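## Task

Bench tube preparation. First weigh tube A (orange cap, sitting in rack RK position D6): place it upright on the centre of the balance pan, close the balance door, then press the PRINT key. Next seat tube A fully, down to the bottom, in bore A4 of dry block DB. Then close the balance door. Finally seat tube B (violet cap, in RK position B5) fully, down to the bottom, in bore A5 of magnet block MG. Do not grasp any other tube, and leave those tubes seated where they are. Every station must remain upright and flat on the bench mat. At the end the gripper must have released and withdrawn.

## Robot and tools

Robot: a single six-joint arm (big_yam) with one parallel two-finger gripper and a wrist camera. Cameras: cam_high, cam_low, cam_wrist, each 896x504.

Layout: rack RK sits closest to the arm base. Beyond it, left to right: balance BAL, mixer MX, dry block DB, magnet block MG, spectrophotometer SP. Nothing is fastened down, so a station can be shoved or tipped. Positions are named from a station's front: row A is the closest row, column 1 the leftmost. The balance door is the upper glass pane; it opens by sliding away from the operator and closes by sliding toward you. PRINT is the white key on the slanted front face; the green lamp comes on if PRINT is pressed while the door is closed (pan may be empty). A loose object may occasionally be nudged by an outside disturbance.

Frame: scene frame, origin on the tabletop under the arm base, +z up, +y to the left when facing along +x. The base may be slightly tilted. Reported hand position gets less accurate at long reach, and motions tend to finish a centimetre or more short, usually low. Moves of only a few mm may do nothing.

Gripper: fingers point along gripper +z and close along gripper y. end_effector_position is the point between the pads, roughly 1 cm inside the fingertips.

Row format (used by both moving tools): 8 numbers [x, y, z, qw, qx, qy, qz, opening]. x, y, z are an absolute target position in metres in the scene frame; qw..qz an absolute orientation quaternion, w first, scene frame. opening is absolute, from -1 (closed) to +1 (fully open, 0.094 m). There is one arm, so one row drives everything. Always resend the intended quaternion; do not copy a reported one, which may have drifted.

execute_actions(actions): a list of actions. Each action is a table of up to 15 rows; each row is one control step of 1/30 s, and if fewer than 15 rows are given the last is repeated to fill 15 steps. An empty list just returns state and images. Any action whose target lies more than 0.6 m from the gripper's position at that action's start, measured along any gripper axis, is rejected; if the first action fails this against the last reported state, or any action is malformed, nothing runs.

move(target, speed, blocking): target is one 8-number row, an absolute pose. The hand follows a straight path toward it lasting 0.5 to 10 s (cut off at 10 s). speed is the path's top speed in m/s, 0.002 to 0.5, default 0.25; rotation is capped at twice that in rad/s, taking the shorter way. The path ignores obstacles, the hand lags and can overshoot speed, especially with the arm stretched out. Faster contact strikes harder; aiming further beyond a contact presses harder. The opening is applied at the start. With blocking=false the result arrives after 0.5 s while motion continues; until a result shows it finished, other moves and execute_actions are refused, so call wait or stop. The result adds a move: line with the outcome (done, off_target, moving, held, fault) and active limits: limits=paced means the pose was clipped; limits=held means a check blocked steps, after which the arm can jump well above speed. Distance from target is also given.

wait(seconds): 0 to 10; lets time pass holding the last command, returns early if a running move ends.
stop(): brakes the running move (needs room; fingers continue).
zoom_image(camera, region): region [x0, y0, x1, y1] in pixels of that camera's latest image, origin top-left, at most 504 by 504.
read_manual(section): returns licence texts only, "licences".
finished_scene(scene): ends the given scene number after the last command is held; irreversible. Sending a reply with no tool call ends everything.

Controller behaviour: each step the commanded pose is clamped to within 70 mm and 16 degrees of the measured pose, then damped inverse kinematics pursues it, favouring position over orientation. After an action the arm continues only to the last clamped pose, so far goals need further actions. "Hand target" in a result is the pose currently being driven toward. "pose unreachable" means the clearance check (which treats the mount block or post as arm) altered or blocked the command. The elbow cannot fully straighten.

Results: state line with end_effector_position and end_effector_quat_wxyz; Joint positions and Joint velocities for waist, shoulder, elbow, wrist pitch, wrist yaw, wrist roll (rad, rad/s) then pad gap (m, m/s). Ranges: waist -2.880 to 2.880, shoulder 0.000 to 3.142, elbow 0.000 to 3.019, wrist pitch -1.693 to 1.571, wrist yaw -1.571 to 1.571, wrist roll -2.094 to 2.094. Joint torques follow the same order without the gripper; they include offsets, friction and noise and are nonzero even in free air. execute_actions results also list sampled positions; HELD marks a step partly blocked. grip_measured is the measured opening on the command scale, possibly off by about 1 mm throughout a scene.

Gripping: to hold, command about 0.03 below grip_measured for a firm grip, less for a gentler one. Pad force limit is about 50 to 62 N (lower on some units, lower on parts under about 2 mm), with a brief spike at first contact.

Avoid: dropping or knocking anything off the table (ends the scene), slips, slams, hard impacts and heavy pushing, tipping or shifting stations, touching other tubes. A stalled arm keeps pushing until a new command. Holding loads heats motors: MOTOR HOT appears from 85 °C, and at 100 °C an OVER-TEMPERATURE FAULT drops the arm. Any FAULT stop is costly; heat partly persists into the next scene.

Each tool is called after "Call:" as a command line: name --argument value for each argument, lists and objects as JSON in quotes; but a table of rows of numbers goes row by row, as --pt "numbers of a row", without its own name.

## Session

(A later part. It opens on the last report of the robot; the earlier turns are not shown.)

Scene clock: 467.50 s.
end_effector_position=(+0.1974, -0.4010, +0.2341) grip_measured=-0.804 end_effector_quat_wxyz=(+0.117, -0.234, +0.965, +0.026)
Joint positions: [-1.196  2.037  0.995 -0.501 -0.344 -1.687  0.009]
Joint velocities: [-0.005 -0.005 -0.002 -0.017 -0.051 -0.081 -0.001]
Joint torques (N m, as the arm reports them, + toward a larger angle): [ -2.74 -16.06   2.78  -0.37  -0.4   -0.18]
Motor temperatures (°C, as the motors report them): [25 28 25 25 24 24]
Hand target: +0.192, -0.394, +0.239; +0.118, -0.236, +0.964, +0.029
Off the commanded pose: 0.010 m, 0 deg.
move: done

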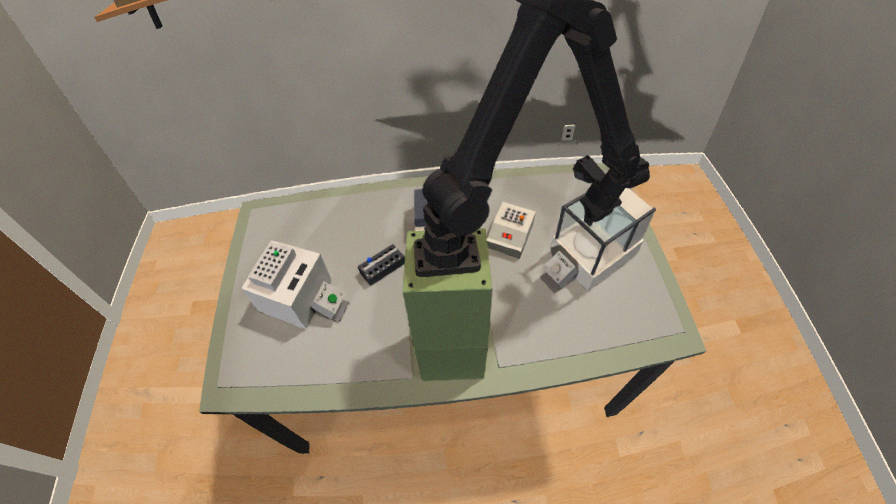

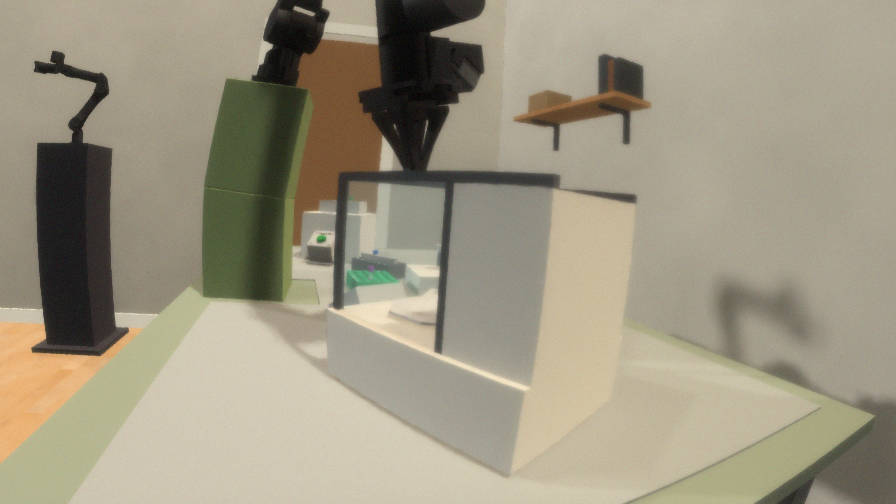

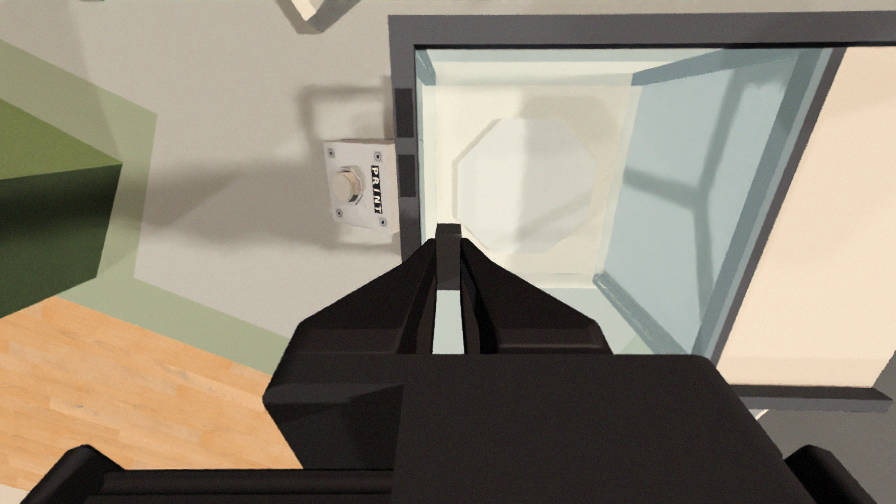

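Shut. Release, lift, go to the rack.

Call:
execute_actions --actions '[[[0.195,-0.398,0.240,0.1184,-0.2359,0.9640,0.0290,-0.82],[0.195,-0.398,0.240,0.1184,-0.2359,0.9640,0.0290,-0.78],[0.195,-0.398,0.240,0.1184,-0.2359,0.9640,0.0290,-0.72],[0.195,-0.398,0.240,0.1184,-0.2359,0.9640,0.0290,-0.66],[0.195,-0.398,0.240,0.1184,-0.2359,0.9640,0.0290,-0.6]]]'

Call:
move --target '[0.195,-0.398,0.29,0.1184,-0.2359,0.9640,0.0290,-0.6]' --speed 0.07

Call:
move --target '[0.26,-0.20,0.25,0.06,-0.5,0.863,0.02,-0.5]' --speed 0.2

Call:
move --target '[0.225,-0.022,0.11,0,-0.7071,0.7071,0,-0.5]' --speed 0.18

Scene clock: 475.97 s.
end_effector_position=(+0.1965, -0.3988, +0.2341) grip_measured=-0.602 end_effector_quat_wxyz=(+0.116, -0.233, +0.965, +0.030)
Joint positions: [-1.196  2.036  0.994 -0.509 -0.344 -1.687  0.019]
Joint velocities: [ 0.005 -0.034  0.012  0.002 -0.154  0.007 -0.001]
Joint torques (N m, as the arm reports them, + toward a larger angle): [ -2.7  -15.72   4.06  -0.42  -0.39  -0.17]
Motor temperatures (°C, as the motors report them): [25 28 25 25 24 24]
Hand target: +0.195, -0.398, +0.240; +0.118, -0.236, +0.964, +0.029
Off the commanded pose: 0.006 m, 0 deg.
Step readings (end_effector_position):
0: (+0.1974, -0.4010, +0.2341)
1: (+0.1974, -0.4010, +0.2341)
2: (+0.1974, -0.4010, +0.2341)
4: (+0.1971, -0.4003, +0.2342)
8: (+0.1965, -0.3988, +0.2341)
15: end_effector_position above

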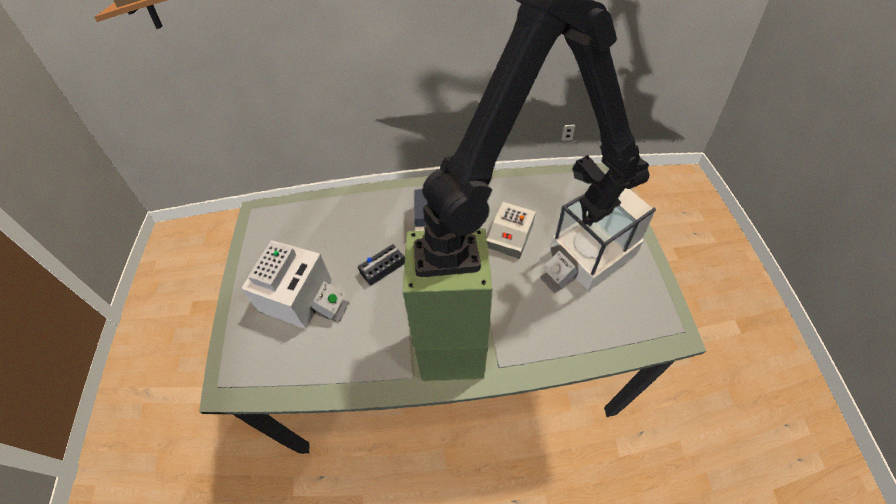

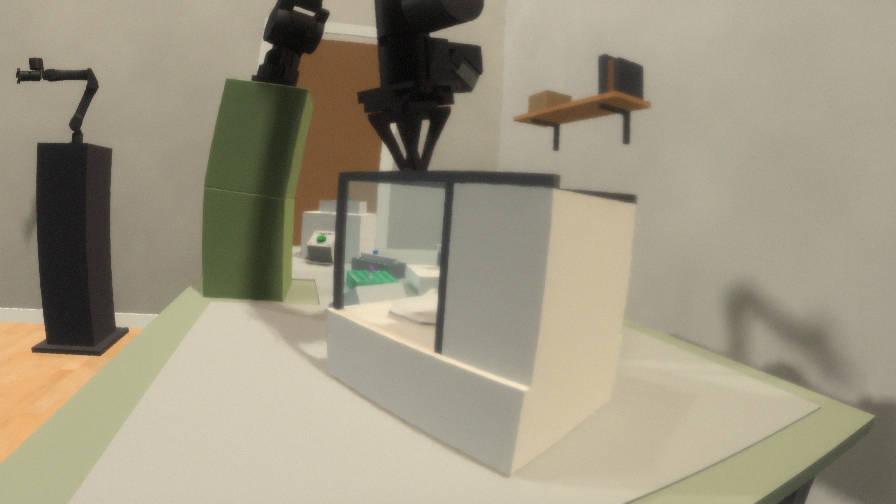

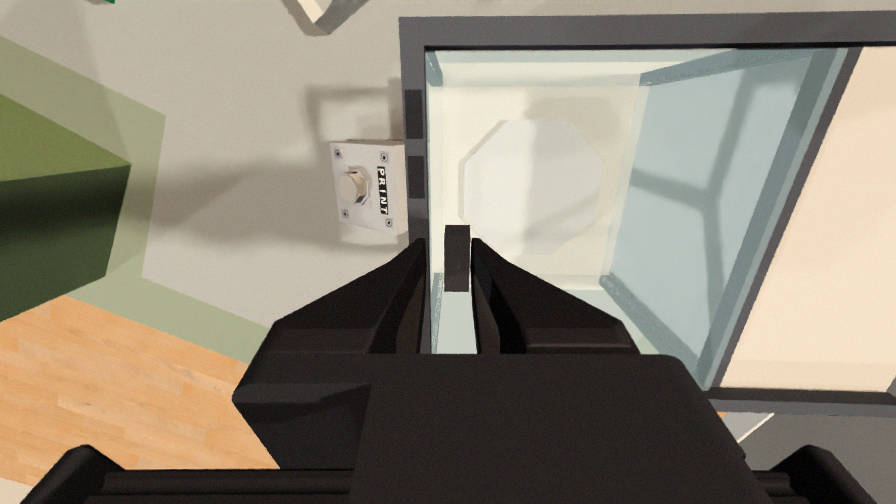

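Scene clock: 477.10 s.
end_effector_position=(+0.1991, -0.3992, +0.2847) grip_measured=-0.602 end_effector_quat_wxyz=(+0.117, -0.233, +0.965, +0.030)
Joint positions: [-1.203  1.916  0.992 -0.629 -0.344 -1.695  0.019]
Joint velocities: [-0.005  0.005 -0.007 -0.012 -0.022  0.022 -0.   ]
Joint torques (N m, as the arm reports them, + toward a larger angle): [ -3.04 -15.13   4.97  -0.4   -0.39  -0.19]
Motor temperatures (°C, as the motors report them): [25 28 25 25 24 24]
Hand target: +0.195, -0.397, +0.290; +0.118, -0.236, +0.964, +0.029
Off the commanded pose: 0.007 m, 0 deg.
move: done

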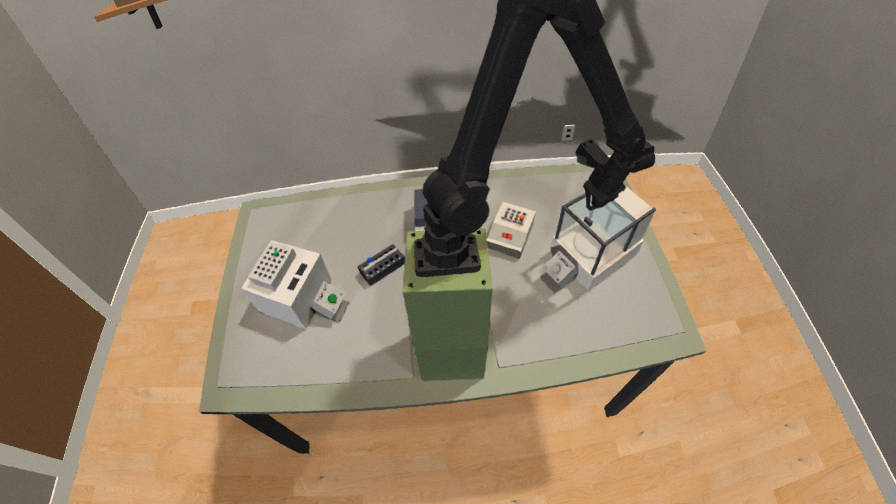

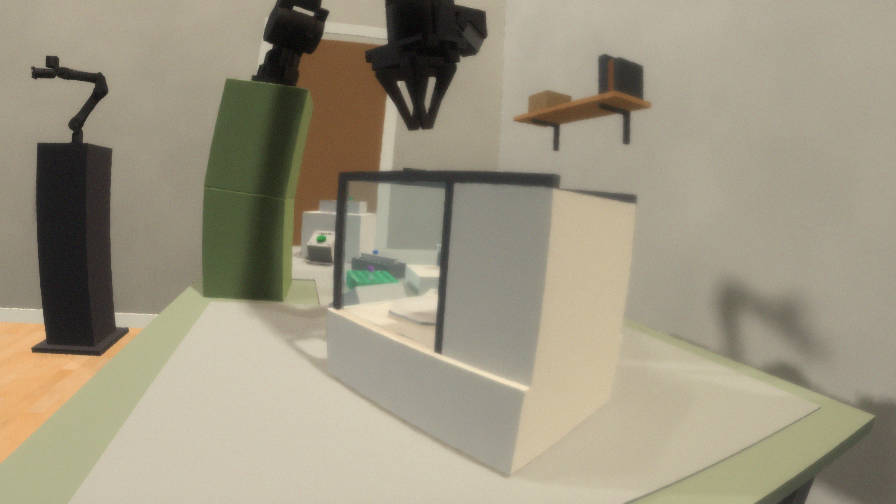

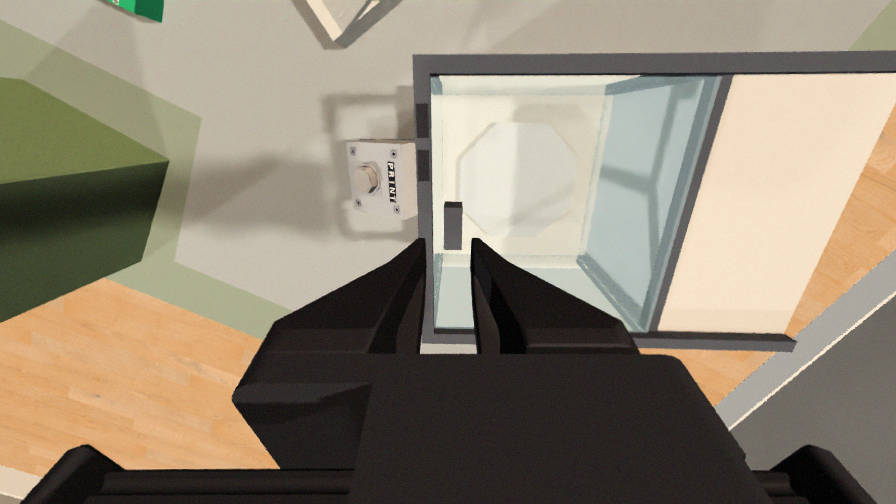

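Scene clock: 478.93 s.
end_effector_position=(+0.2588, -0.1957, +0.2434) grip_measured=-0.502 end_effector_quat_wxyz=(+0.061, -0.497, +0.865, +0.034)
Joint positions: [-0.714  1.806  0.619 -0.316 -0.206 -1.77   0.023]
Joint velocities: [ 0.005 -0.015  0.002 -0.007 -0.066 -0.037 -0.001]
Joint torques (N m, as the arm reports them, + toward a larger angle): [ -1.36 -11.99   2.52   0.41  -0.08  -0.08]
Motor temperatures (°C, as the motors report them): [25 28 25 25 24 24]
Hand target: +0.262, -0.199, +0.249; +0.063, -0.500, +0.863, +0.022
Off the commanded pose: 0.008 m, 2 deg.
move: done

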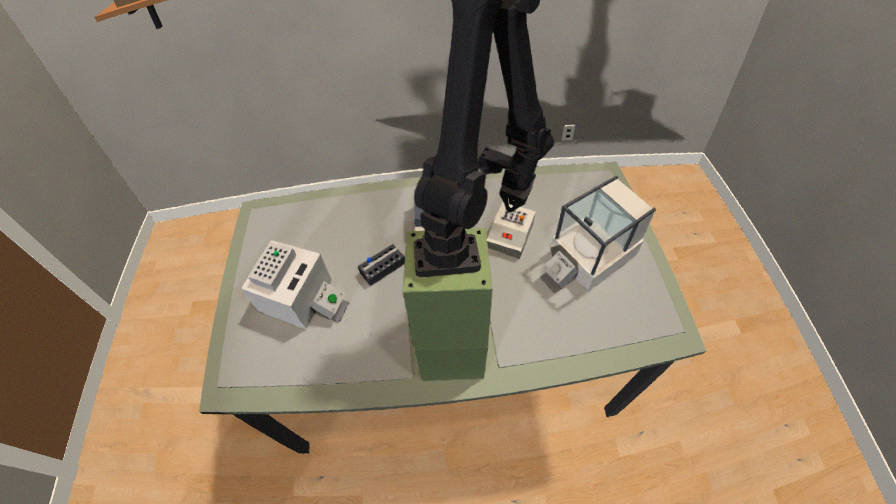

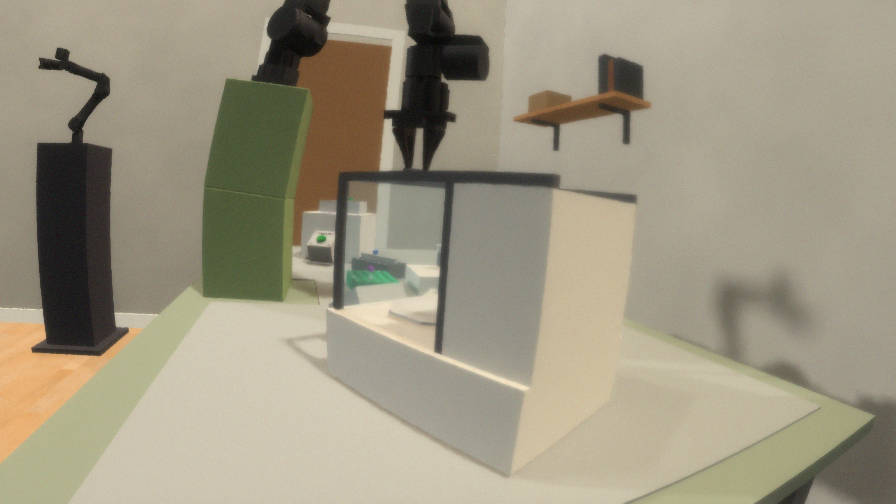

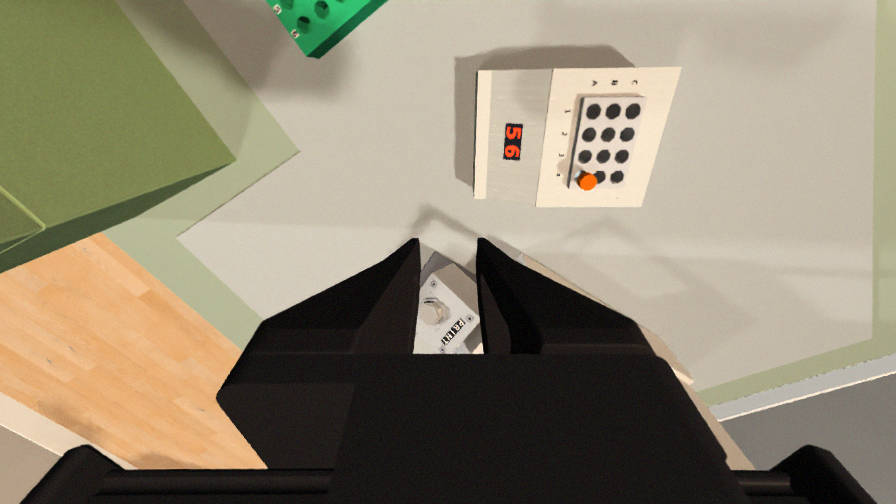

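Scene clock: 481.00 s.
end_effector_position=(+0.2283, -0.0185, +0.1129) grip_measured=-0.502 end_effector_quat_wxyz=(-0.005, +0.713, -0.701, -0.003)
Joint positions: [-0.076  2.305  0.482  0.371 -0.012 -1.676  0.023]
Joint velocities: [ 0.005 -0.015 -0.017  0.002  0.051  0.022  0.001]
Joint torques (N m, as the arm reports them, + toward a larger angle): [-0.68 -8.52 -2.6   0.45  0.02  0.11]
Motor temperatures (°C, as the motors report them): [25 28 24 25 24 24]
Hand target: +0.227, -0.019, +0.108; -0.003, +0.707, -0.707, -0.003
Off the commanded pose: 0.006 m, 1 deg.
move: done

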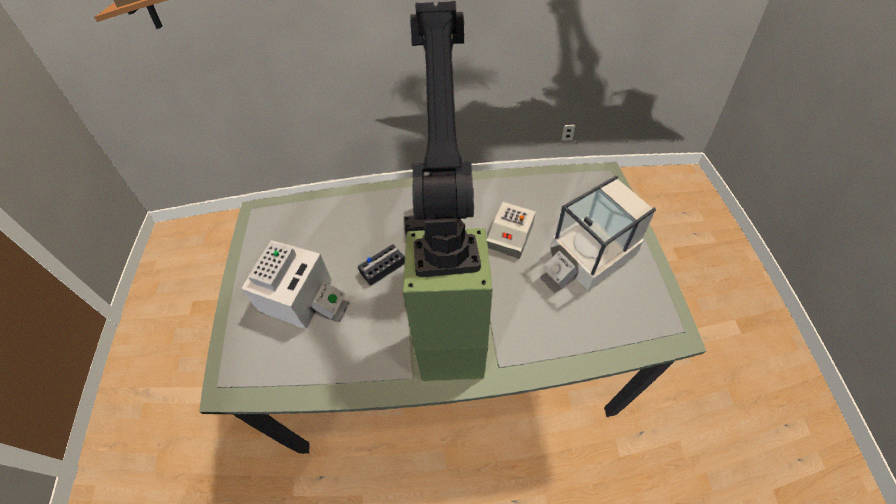

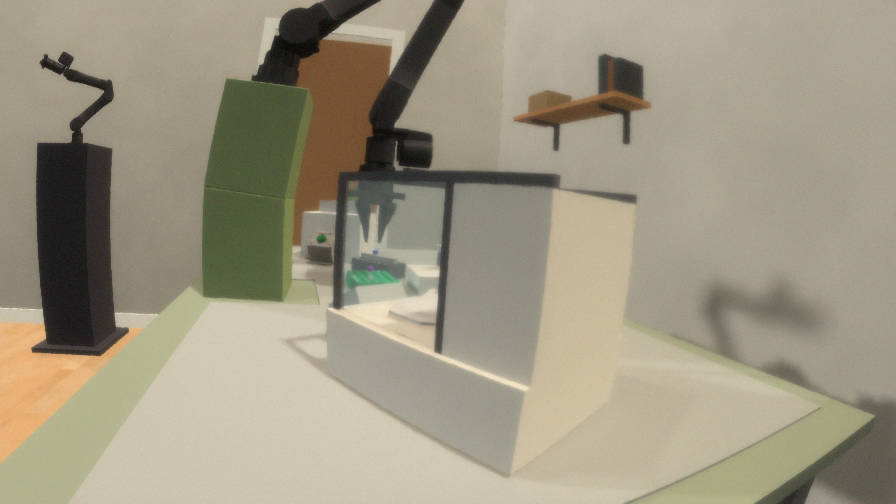

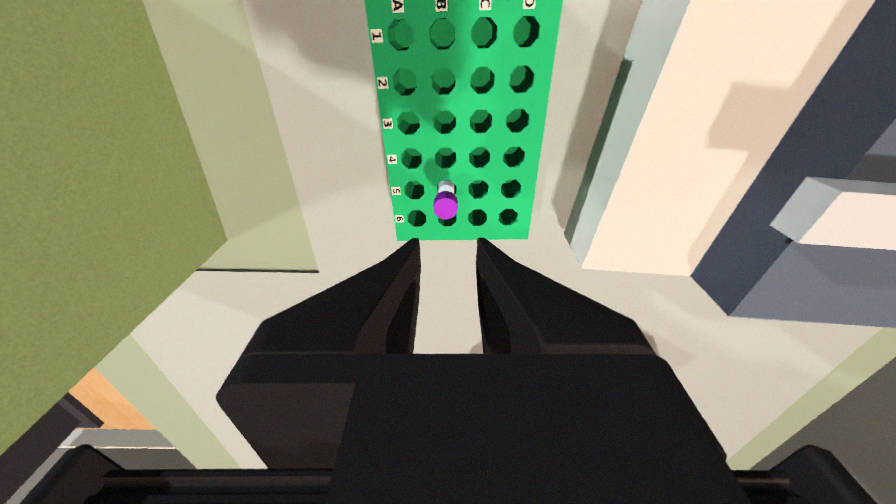

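Call:
move --target '[0.222,-0.027,0.075,0,-0.7071,0.7071,0,-0.5]' --speed 0.05

Scene clock: 485.67 s.
end_effector_position=(+0.2267, -0.0242, +0.0811) grip_measured=-0.502 end_effector_quat_wxyz=(-0.004, +0.706, -0.708, +0.001)
Joint positions: [-0.094  2.429  0.536  0.447 -0.007 -1.675  0.023]
Joint velocities: [-0.015 -0.005 -0.007 -0.007 -0.095 -0.007 -0.001]
Joint torques (N m, as the arm reports them, + toward a larger angle): [-1.29 -8.48 -3.04  0.45  0.01 -0.17]
Motor temperatures (°C, as the motors report them): [25 28 24 25 24 24]
Hand target: +0.222, -0.027, +0.075; +0.000, +0.707, -0.707, -0.000
Off the commanded pose: 0.008 m, 1 deg.
move: done

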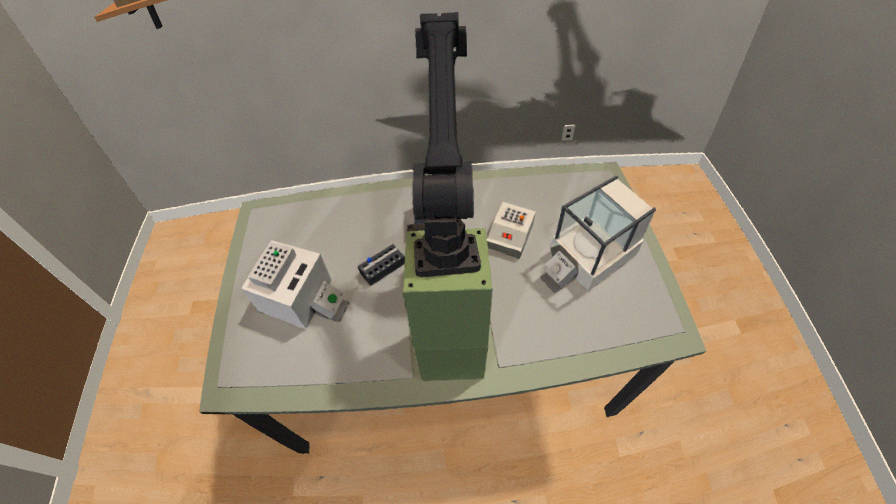

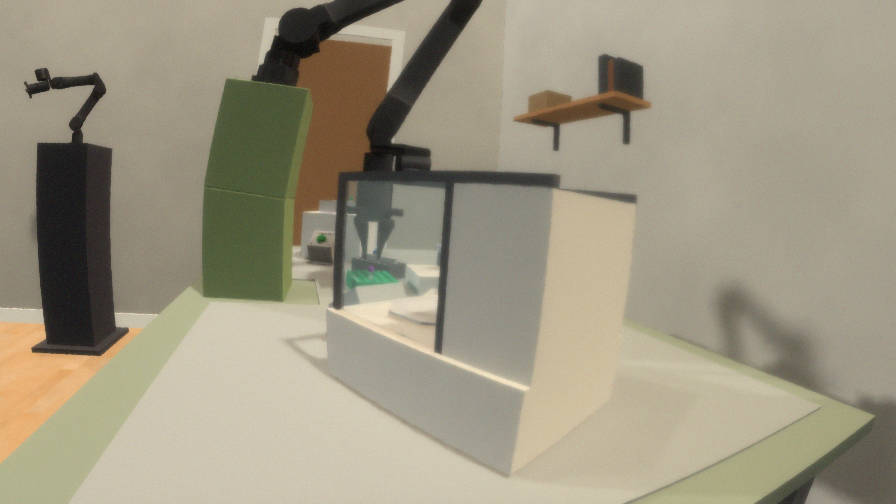

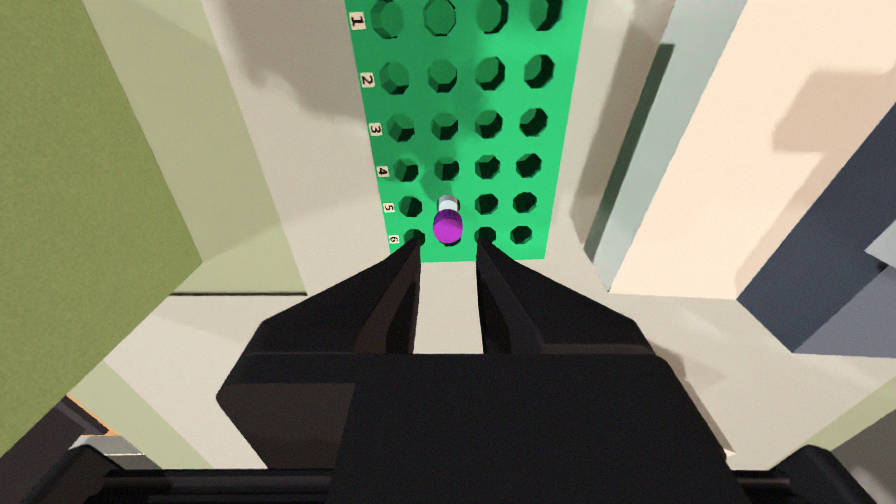

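Call:
move --target '[0.2215,-0.025,0.047,0,-0.7071,0.7071,0,-0.5]' --speed 0.04

Scene clock: 488.90 s.
end_effector_position=(+0.2272, -0.0244, +0.0535) grip_measured=-0.502 end_effector_quat_wxyz=(-0.004, +0.706, -0.708, +0.002)
Joint positions: [-0.094  2.524  0.593  0.486 -0.006 -1.675  0.023]
Joint velocities: [-0.015  0.005 -0.007 -0.017 -0.022  0.066 -0.   ]
Joint torques (N m, as the arm reports them, + toward a larger angle): [-0.83 -8.52 -3.48  0.59  0.02 -0.09]
Motor temperatures (°C, as the motors report them): [25 28 24 25 24 24]
Hand target: +0.222, -0.025, +0.047; +0.000, +0.707, -0.707, -0.000
Off the commanded pose: 0.009 m, 1 deg.
move: done

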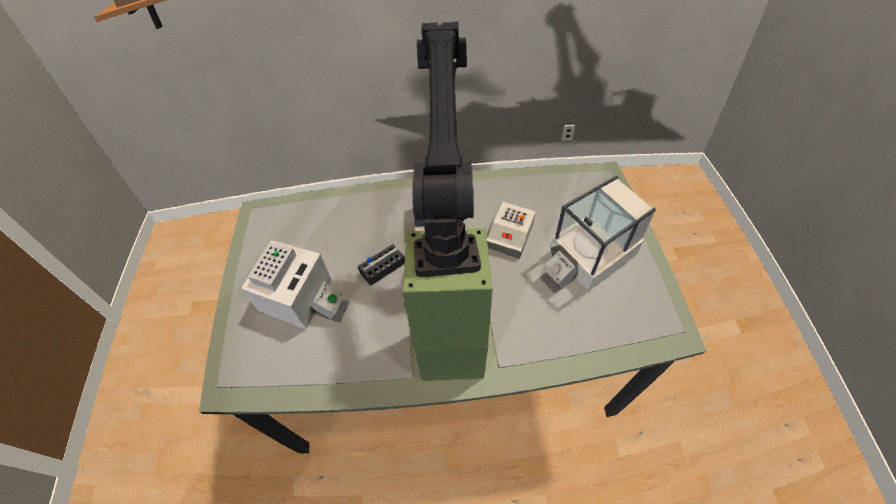

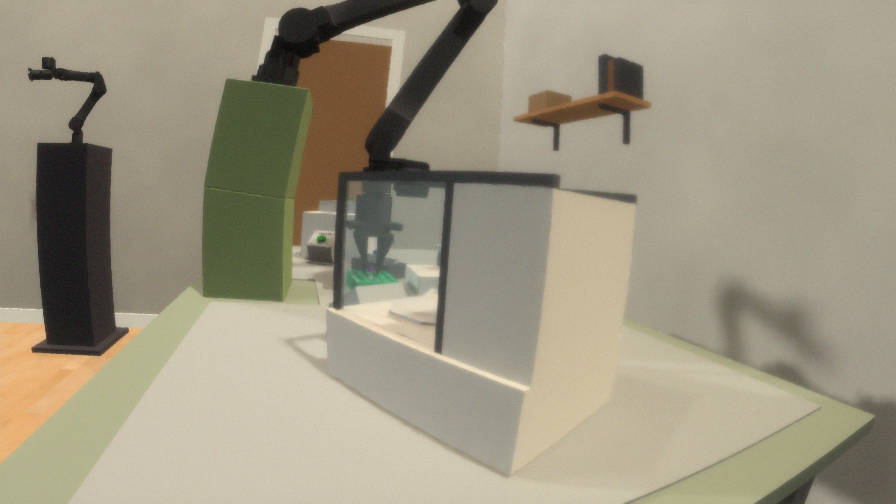

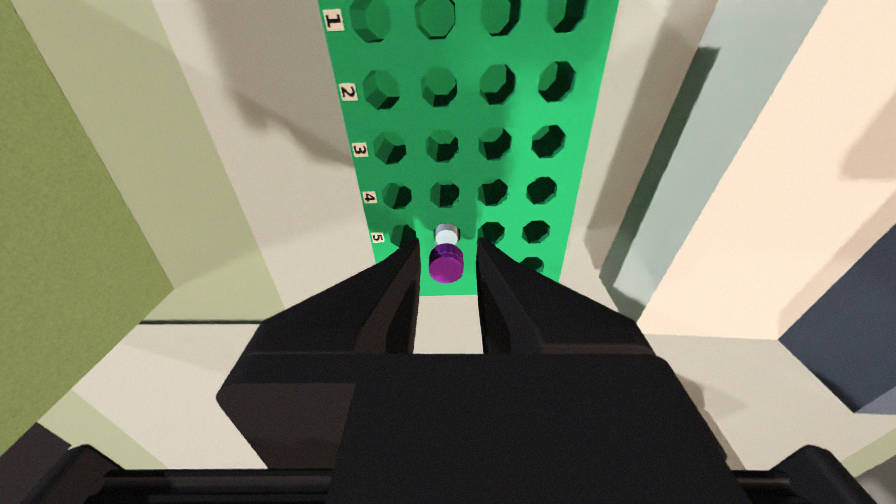

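Call:
execute_actions --actions '[[[0.2215,-0.025,0.047,0,-0.7071,0.7071,0,-0.56],[0.2215,-0.025,0.047,0,-0.7071,0.7071,0,-0.62],[0.2215,-0.025,0.047,0,-0.7071,0.7071,0,-0.66],[0.2215,-0.025,0.047,0,-0.7071,0.7071,0,-0.69],[0.2215,-0.025,0.047,0,-0.7071,0.7071,0,-0.72],[0.2215,-0.025,0.047,0,-0.7071,0.7071,0,-0.74],[0.2215,-0.025,0.047,0,-0.7071,0.7071,0,-0.76],[0.2215,-0.025,0.047,0,-0.7071,0.7071,0,-0.78],[0.2215,-0.025,0.047,0,-0.7071,0.7071,0,-0.80],[0.2215,-0.025,0.047,0,-0.7071,0.7071,0,-0.81]]]'

Call:
move --target '[0.230,-0.0245,0.12,0,-0.7071,0.7071,0,-0.81]' --speed 0.05

Call:
move --target '[0.25,0.16,0.20,0,-0.887,0.4617,0,-0.81]' --speed 0.15

Scene clock: 497.83 s.
end_effector_position=(+0.2272, -0.0244, +0.0535) grip_measured=-0.784 end_effector_quat_wxyz=(-0.004, +0.706, -0.708, +0.002)
Joint positions: [-0.094  2.524  0.593  0.486 -0.006 -1.675  0.01 ]
Joint velocities: [ 0.005 -0.024  0.007  0.017 -0.022 -0.007  0.001]
Joint torques (N m, as the arm reports them, + toward a larger angle): [-0.74 -8.45 -3.51  0.53  0.02 -0.09]
Motor temperatures (°C, as the motors report them): [25 28 24 25 24 24]
Hand target: +0.221, -0.025, +0.047; +0.000, +0.707, -0.707, -0.000
Off the commanded pose: 0.009 m, 1 deg.
Step readings (end_effector_position):
0: (+0.2272, -0.0244, +0.0535)
1: (+0.2272, -0.0244, +0.0535)
2: (+0.2272, -0.0244, +0.0535)
4: (+0.2272, -0.0244, +0.0535)
8: (+0.2272, -0.0244, +0.0535)
15: end_effector_position above

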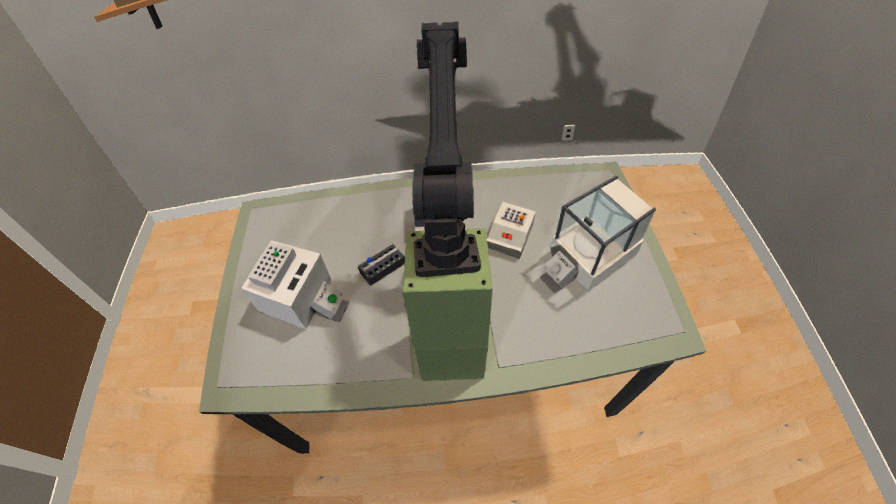

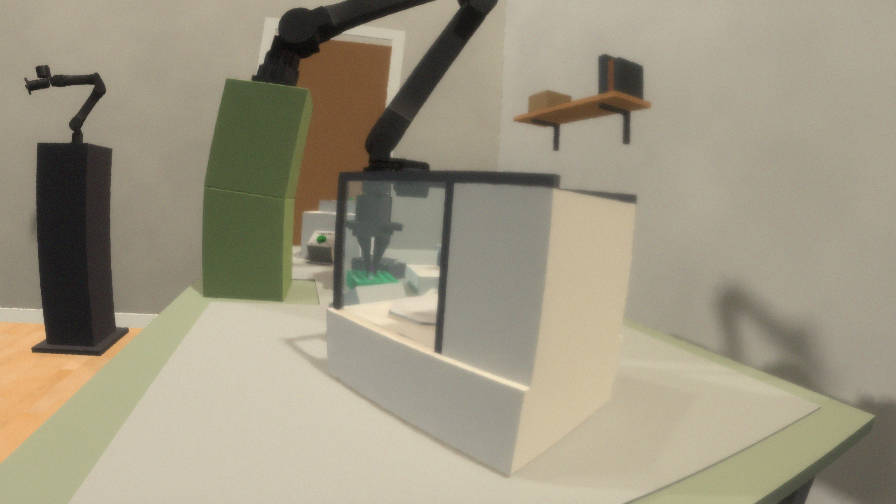

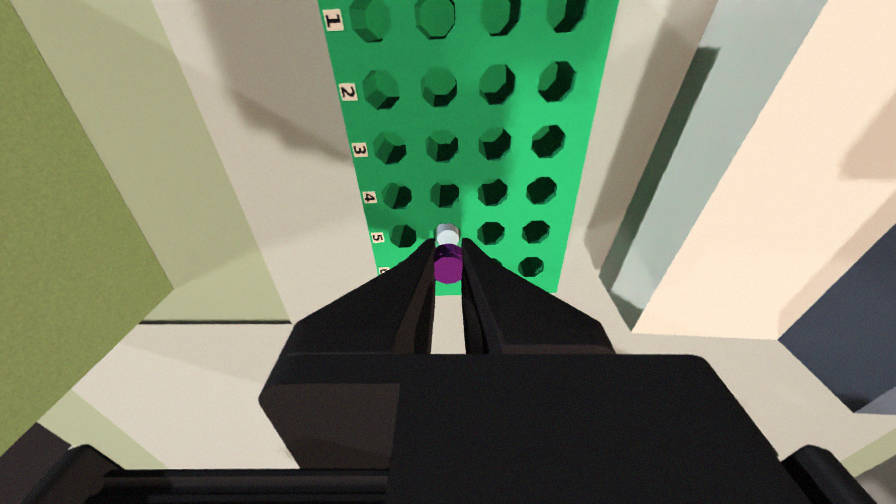

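Scene clock: 499.47 s.
end_effector_position=(+0.2379, -0.0256, +0.1144) grip_measured=-0.784 end_effector_quat_wxyz=(-0.006, +0.706, -0.708, +0.004)
Joint positions: [-0.094  2.288  0.495  0.353 -0.005 -1.675  0.01 ]
Joint velocities: [-0.005 -0.005 -0.007 -0.017 -0.007  0.066  0.   ]
Joint torques (N m, as the arm reports them, + toward a larger angle): [ -0.49 -11.19  -4.67  -0.21   0.02  -0.05]
Motor temperatures (°C, as the motors report them): [25 28 24 25 24 24]
Hand target: +0.230, -0.025, +0.120; -0.000, +0.707, -0.707, +0.000
Off the commanded pose: 0.010 m, 1 deg.
move: done

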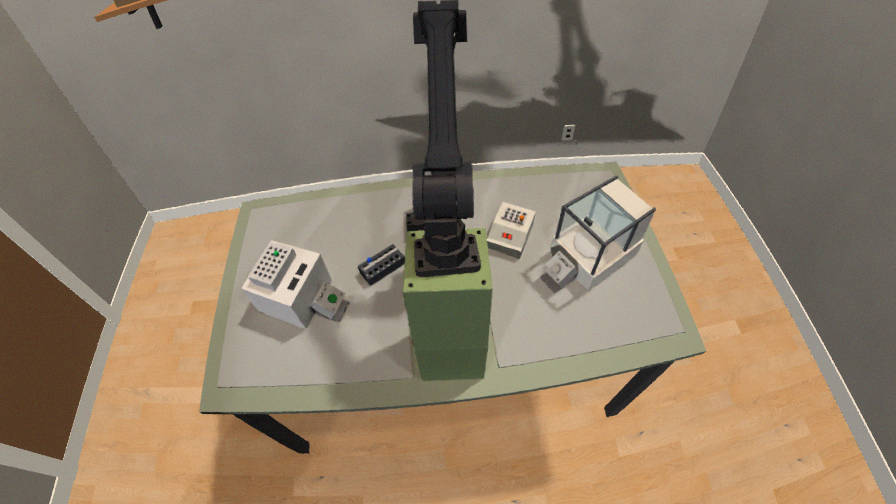

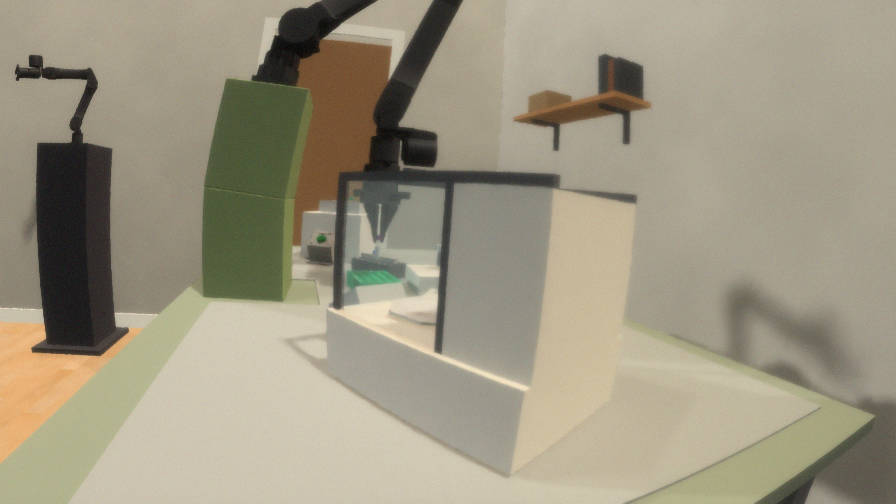

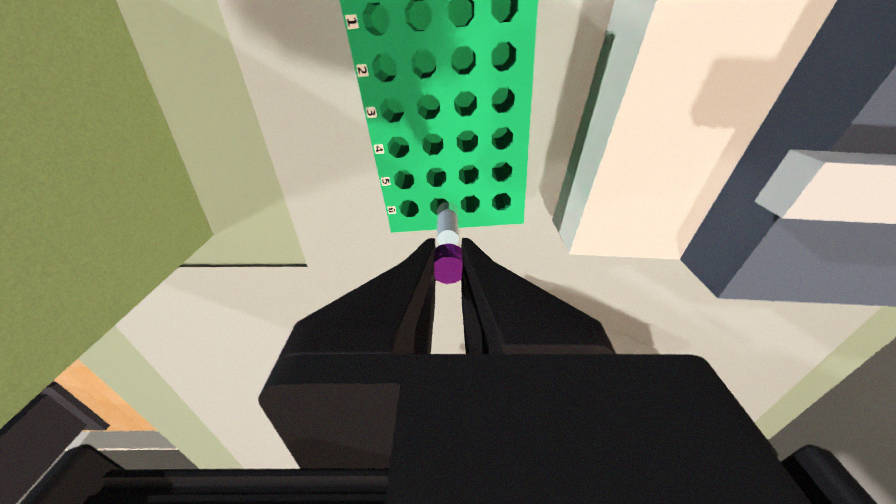

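Scene clock: 501.87 s.
end_effector_position=(+0.2435, +0.1594, +0.1966) grip_measured=-0.784 end_effector_quat_wxyz=(+0.002, +0.888, -0.461, -0.009)
Joint positions: [ 0.585  1.952  0.545 -0.084  0.059 -1.615  0.01 ]
Joint velocities: [-0.005  0.005 -0.002 -0.002 -0.007  0.066 -0.   ]
Joint torques (N m, as the arm reports them, + toward a larger angle): [  0.33 -11.68   1.58  -0.37   0.01   0.01]
Motor temperatures (°C, as the motors report them): [25 28 24 25 24 24]
Hand target: +0.249, +0.163, +0.201; -0.002, +0.887, -0.462, -0.004
Off the commanded pose: 0.007 m, 1 deg.
move: done

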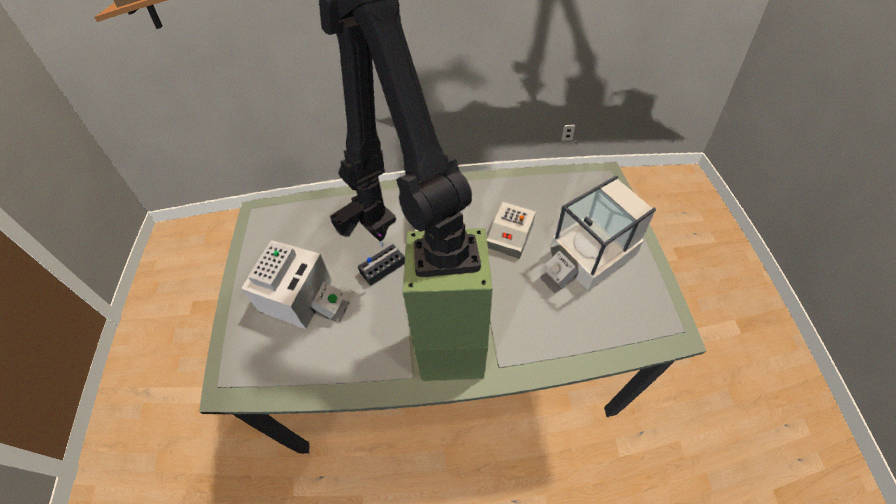

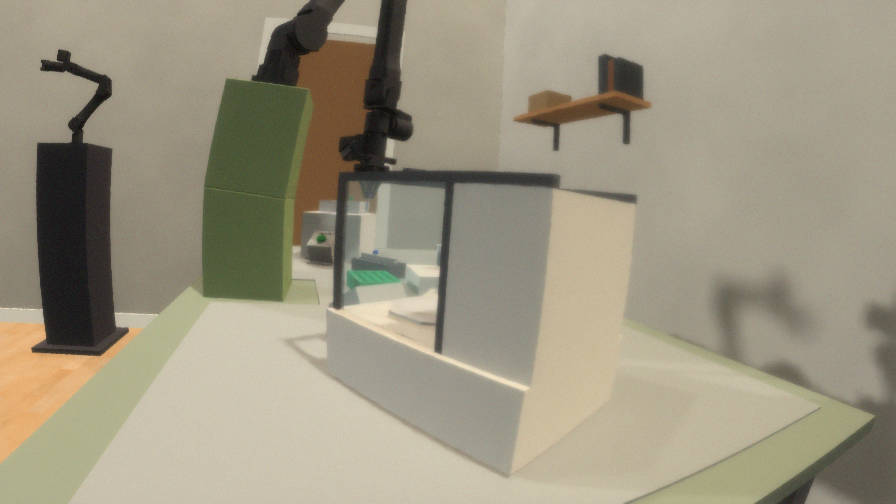

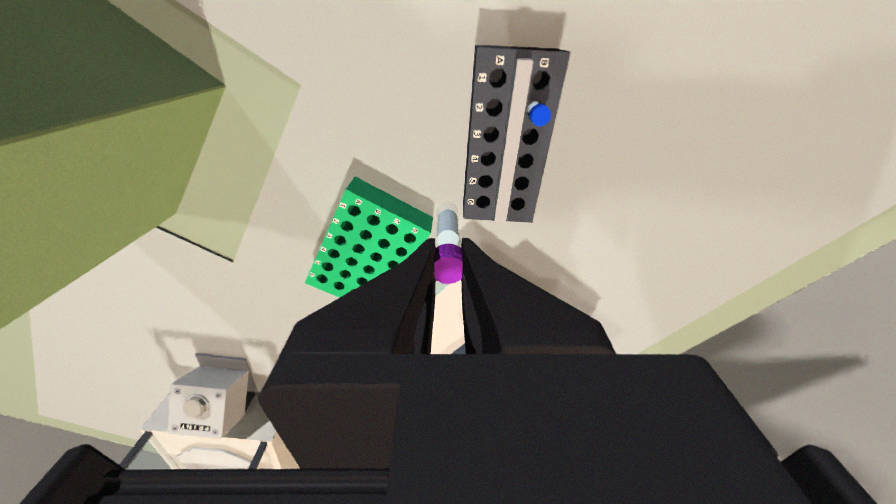

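Call:
move --target '[0.286,0.141,0.11,0,-0.8746,0.4848,0,-0.81]' --speed 0.08

Scene clock: 510.50 s.
end_effector_position=(+0.2898, +0.1453, +0.1182) grip_measured=-0.784 end_effector_quat_wxyz=(-0.005, +0.873, -0.489, +0.003)
Joint positions: [ 0.463  2.229  0.697  0.074  0.059 -1.674  0.01 ]
Joint velocities: [ 0.005 -0.005 -0.017 -0.007 -0.037 -0.022  0.   ]
Joint torques (N m, as the arm reports them, + toward a larger angle): [ -0.48 -10.05   0.22   0.49  -0.06  -0.2 ]
Motor temperatures (°C, as the motors report them): [25 28 24 25 24 24]
Hand target: +0.286, +0.141, +0.110; +0.000, +0.875, -0.485, +0.001
Off the commanded pose: 0.010 m, 1 deg.
move: done

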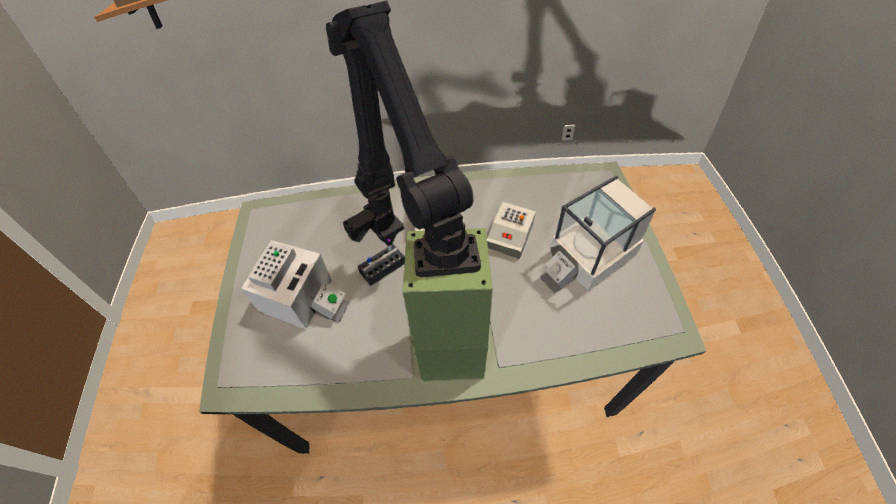

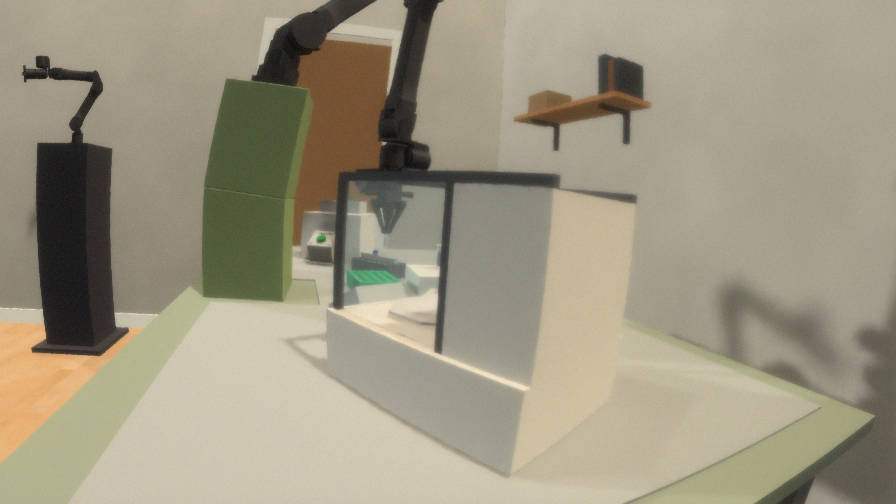

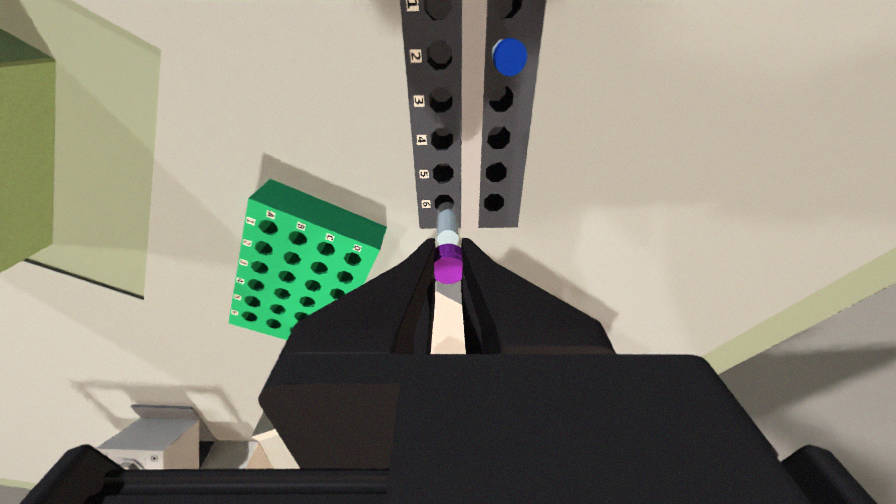

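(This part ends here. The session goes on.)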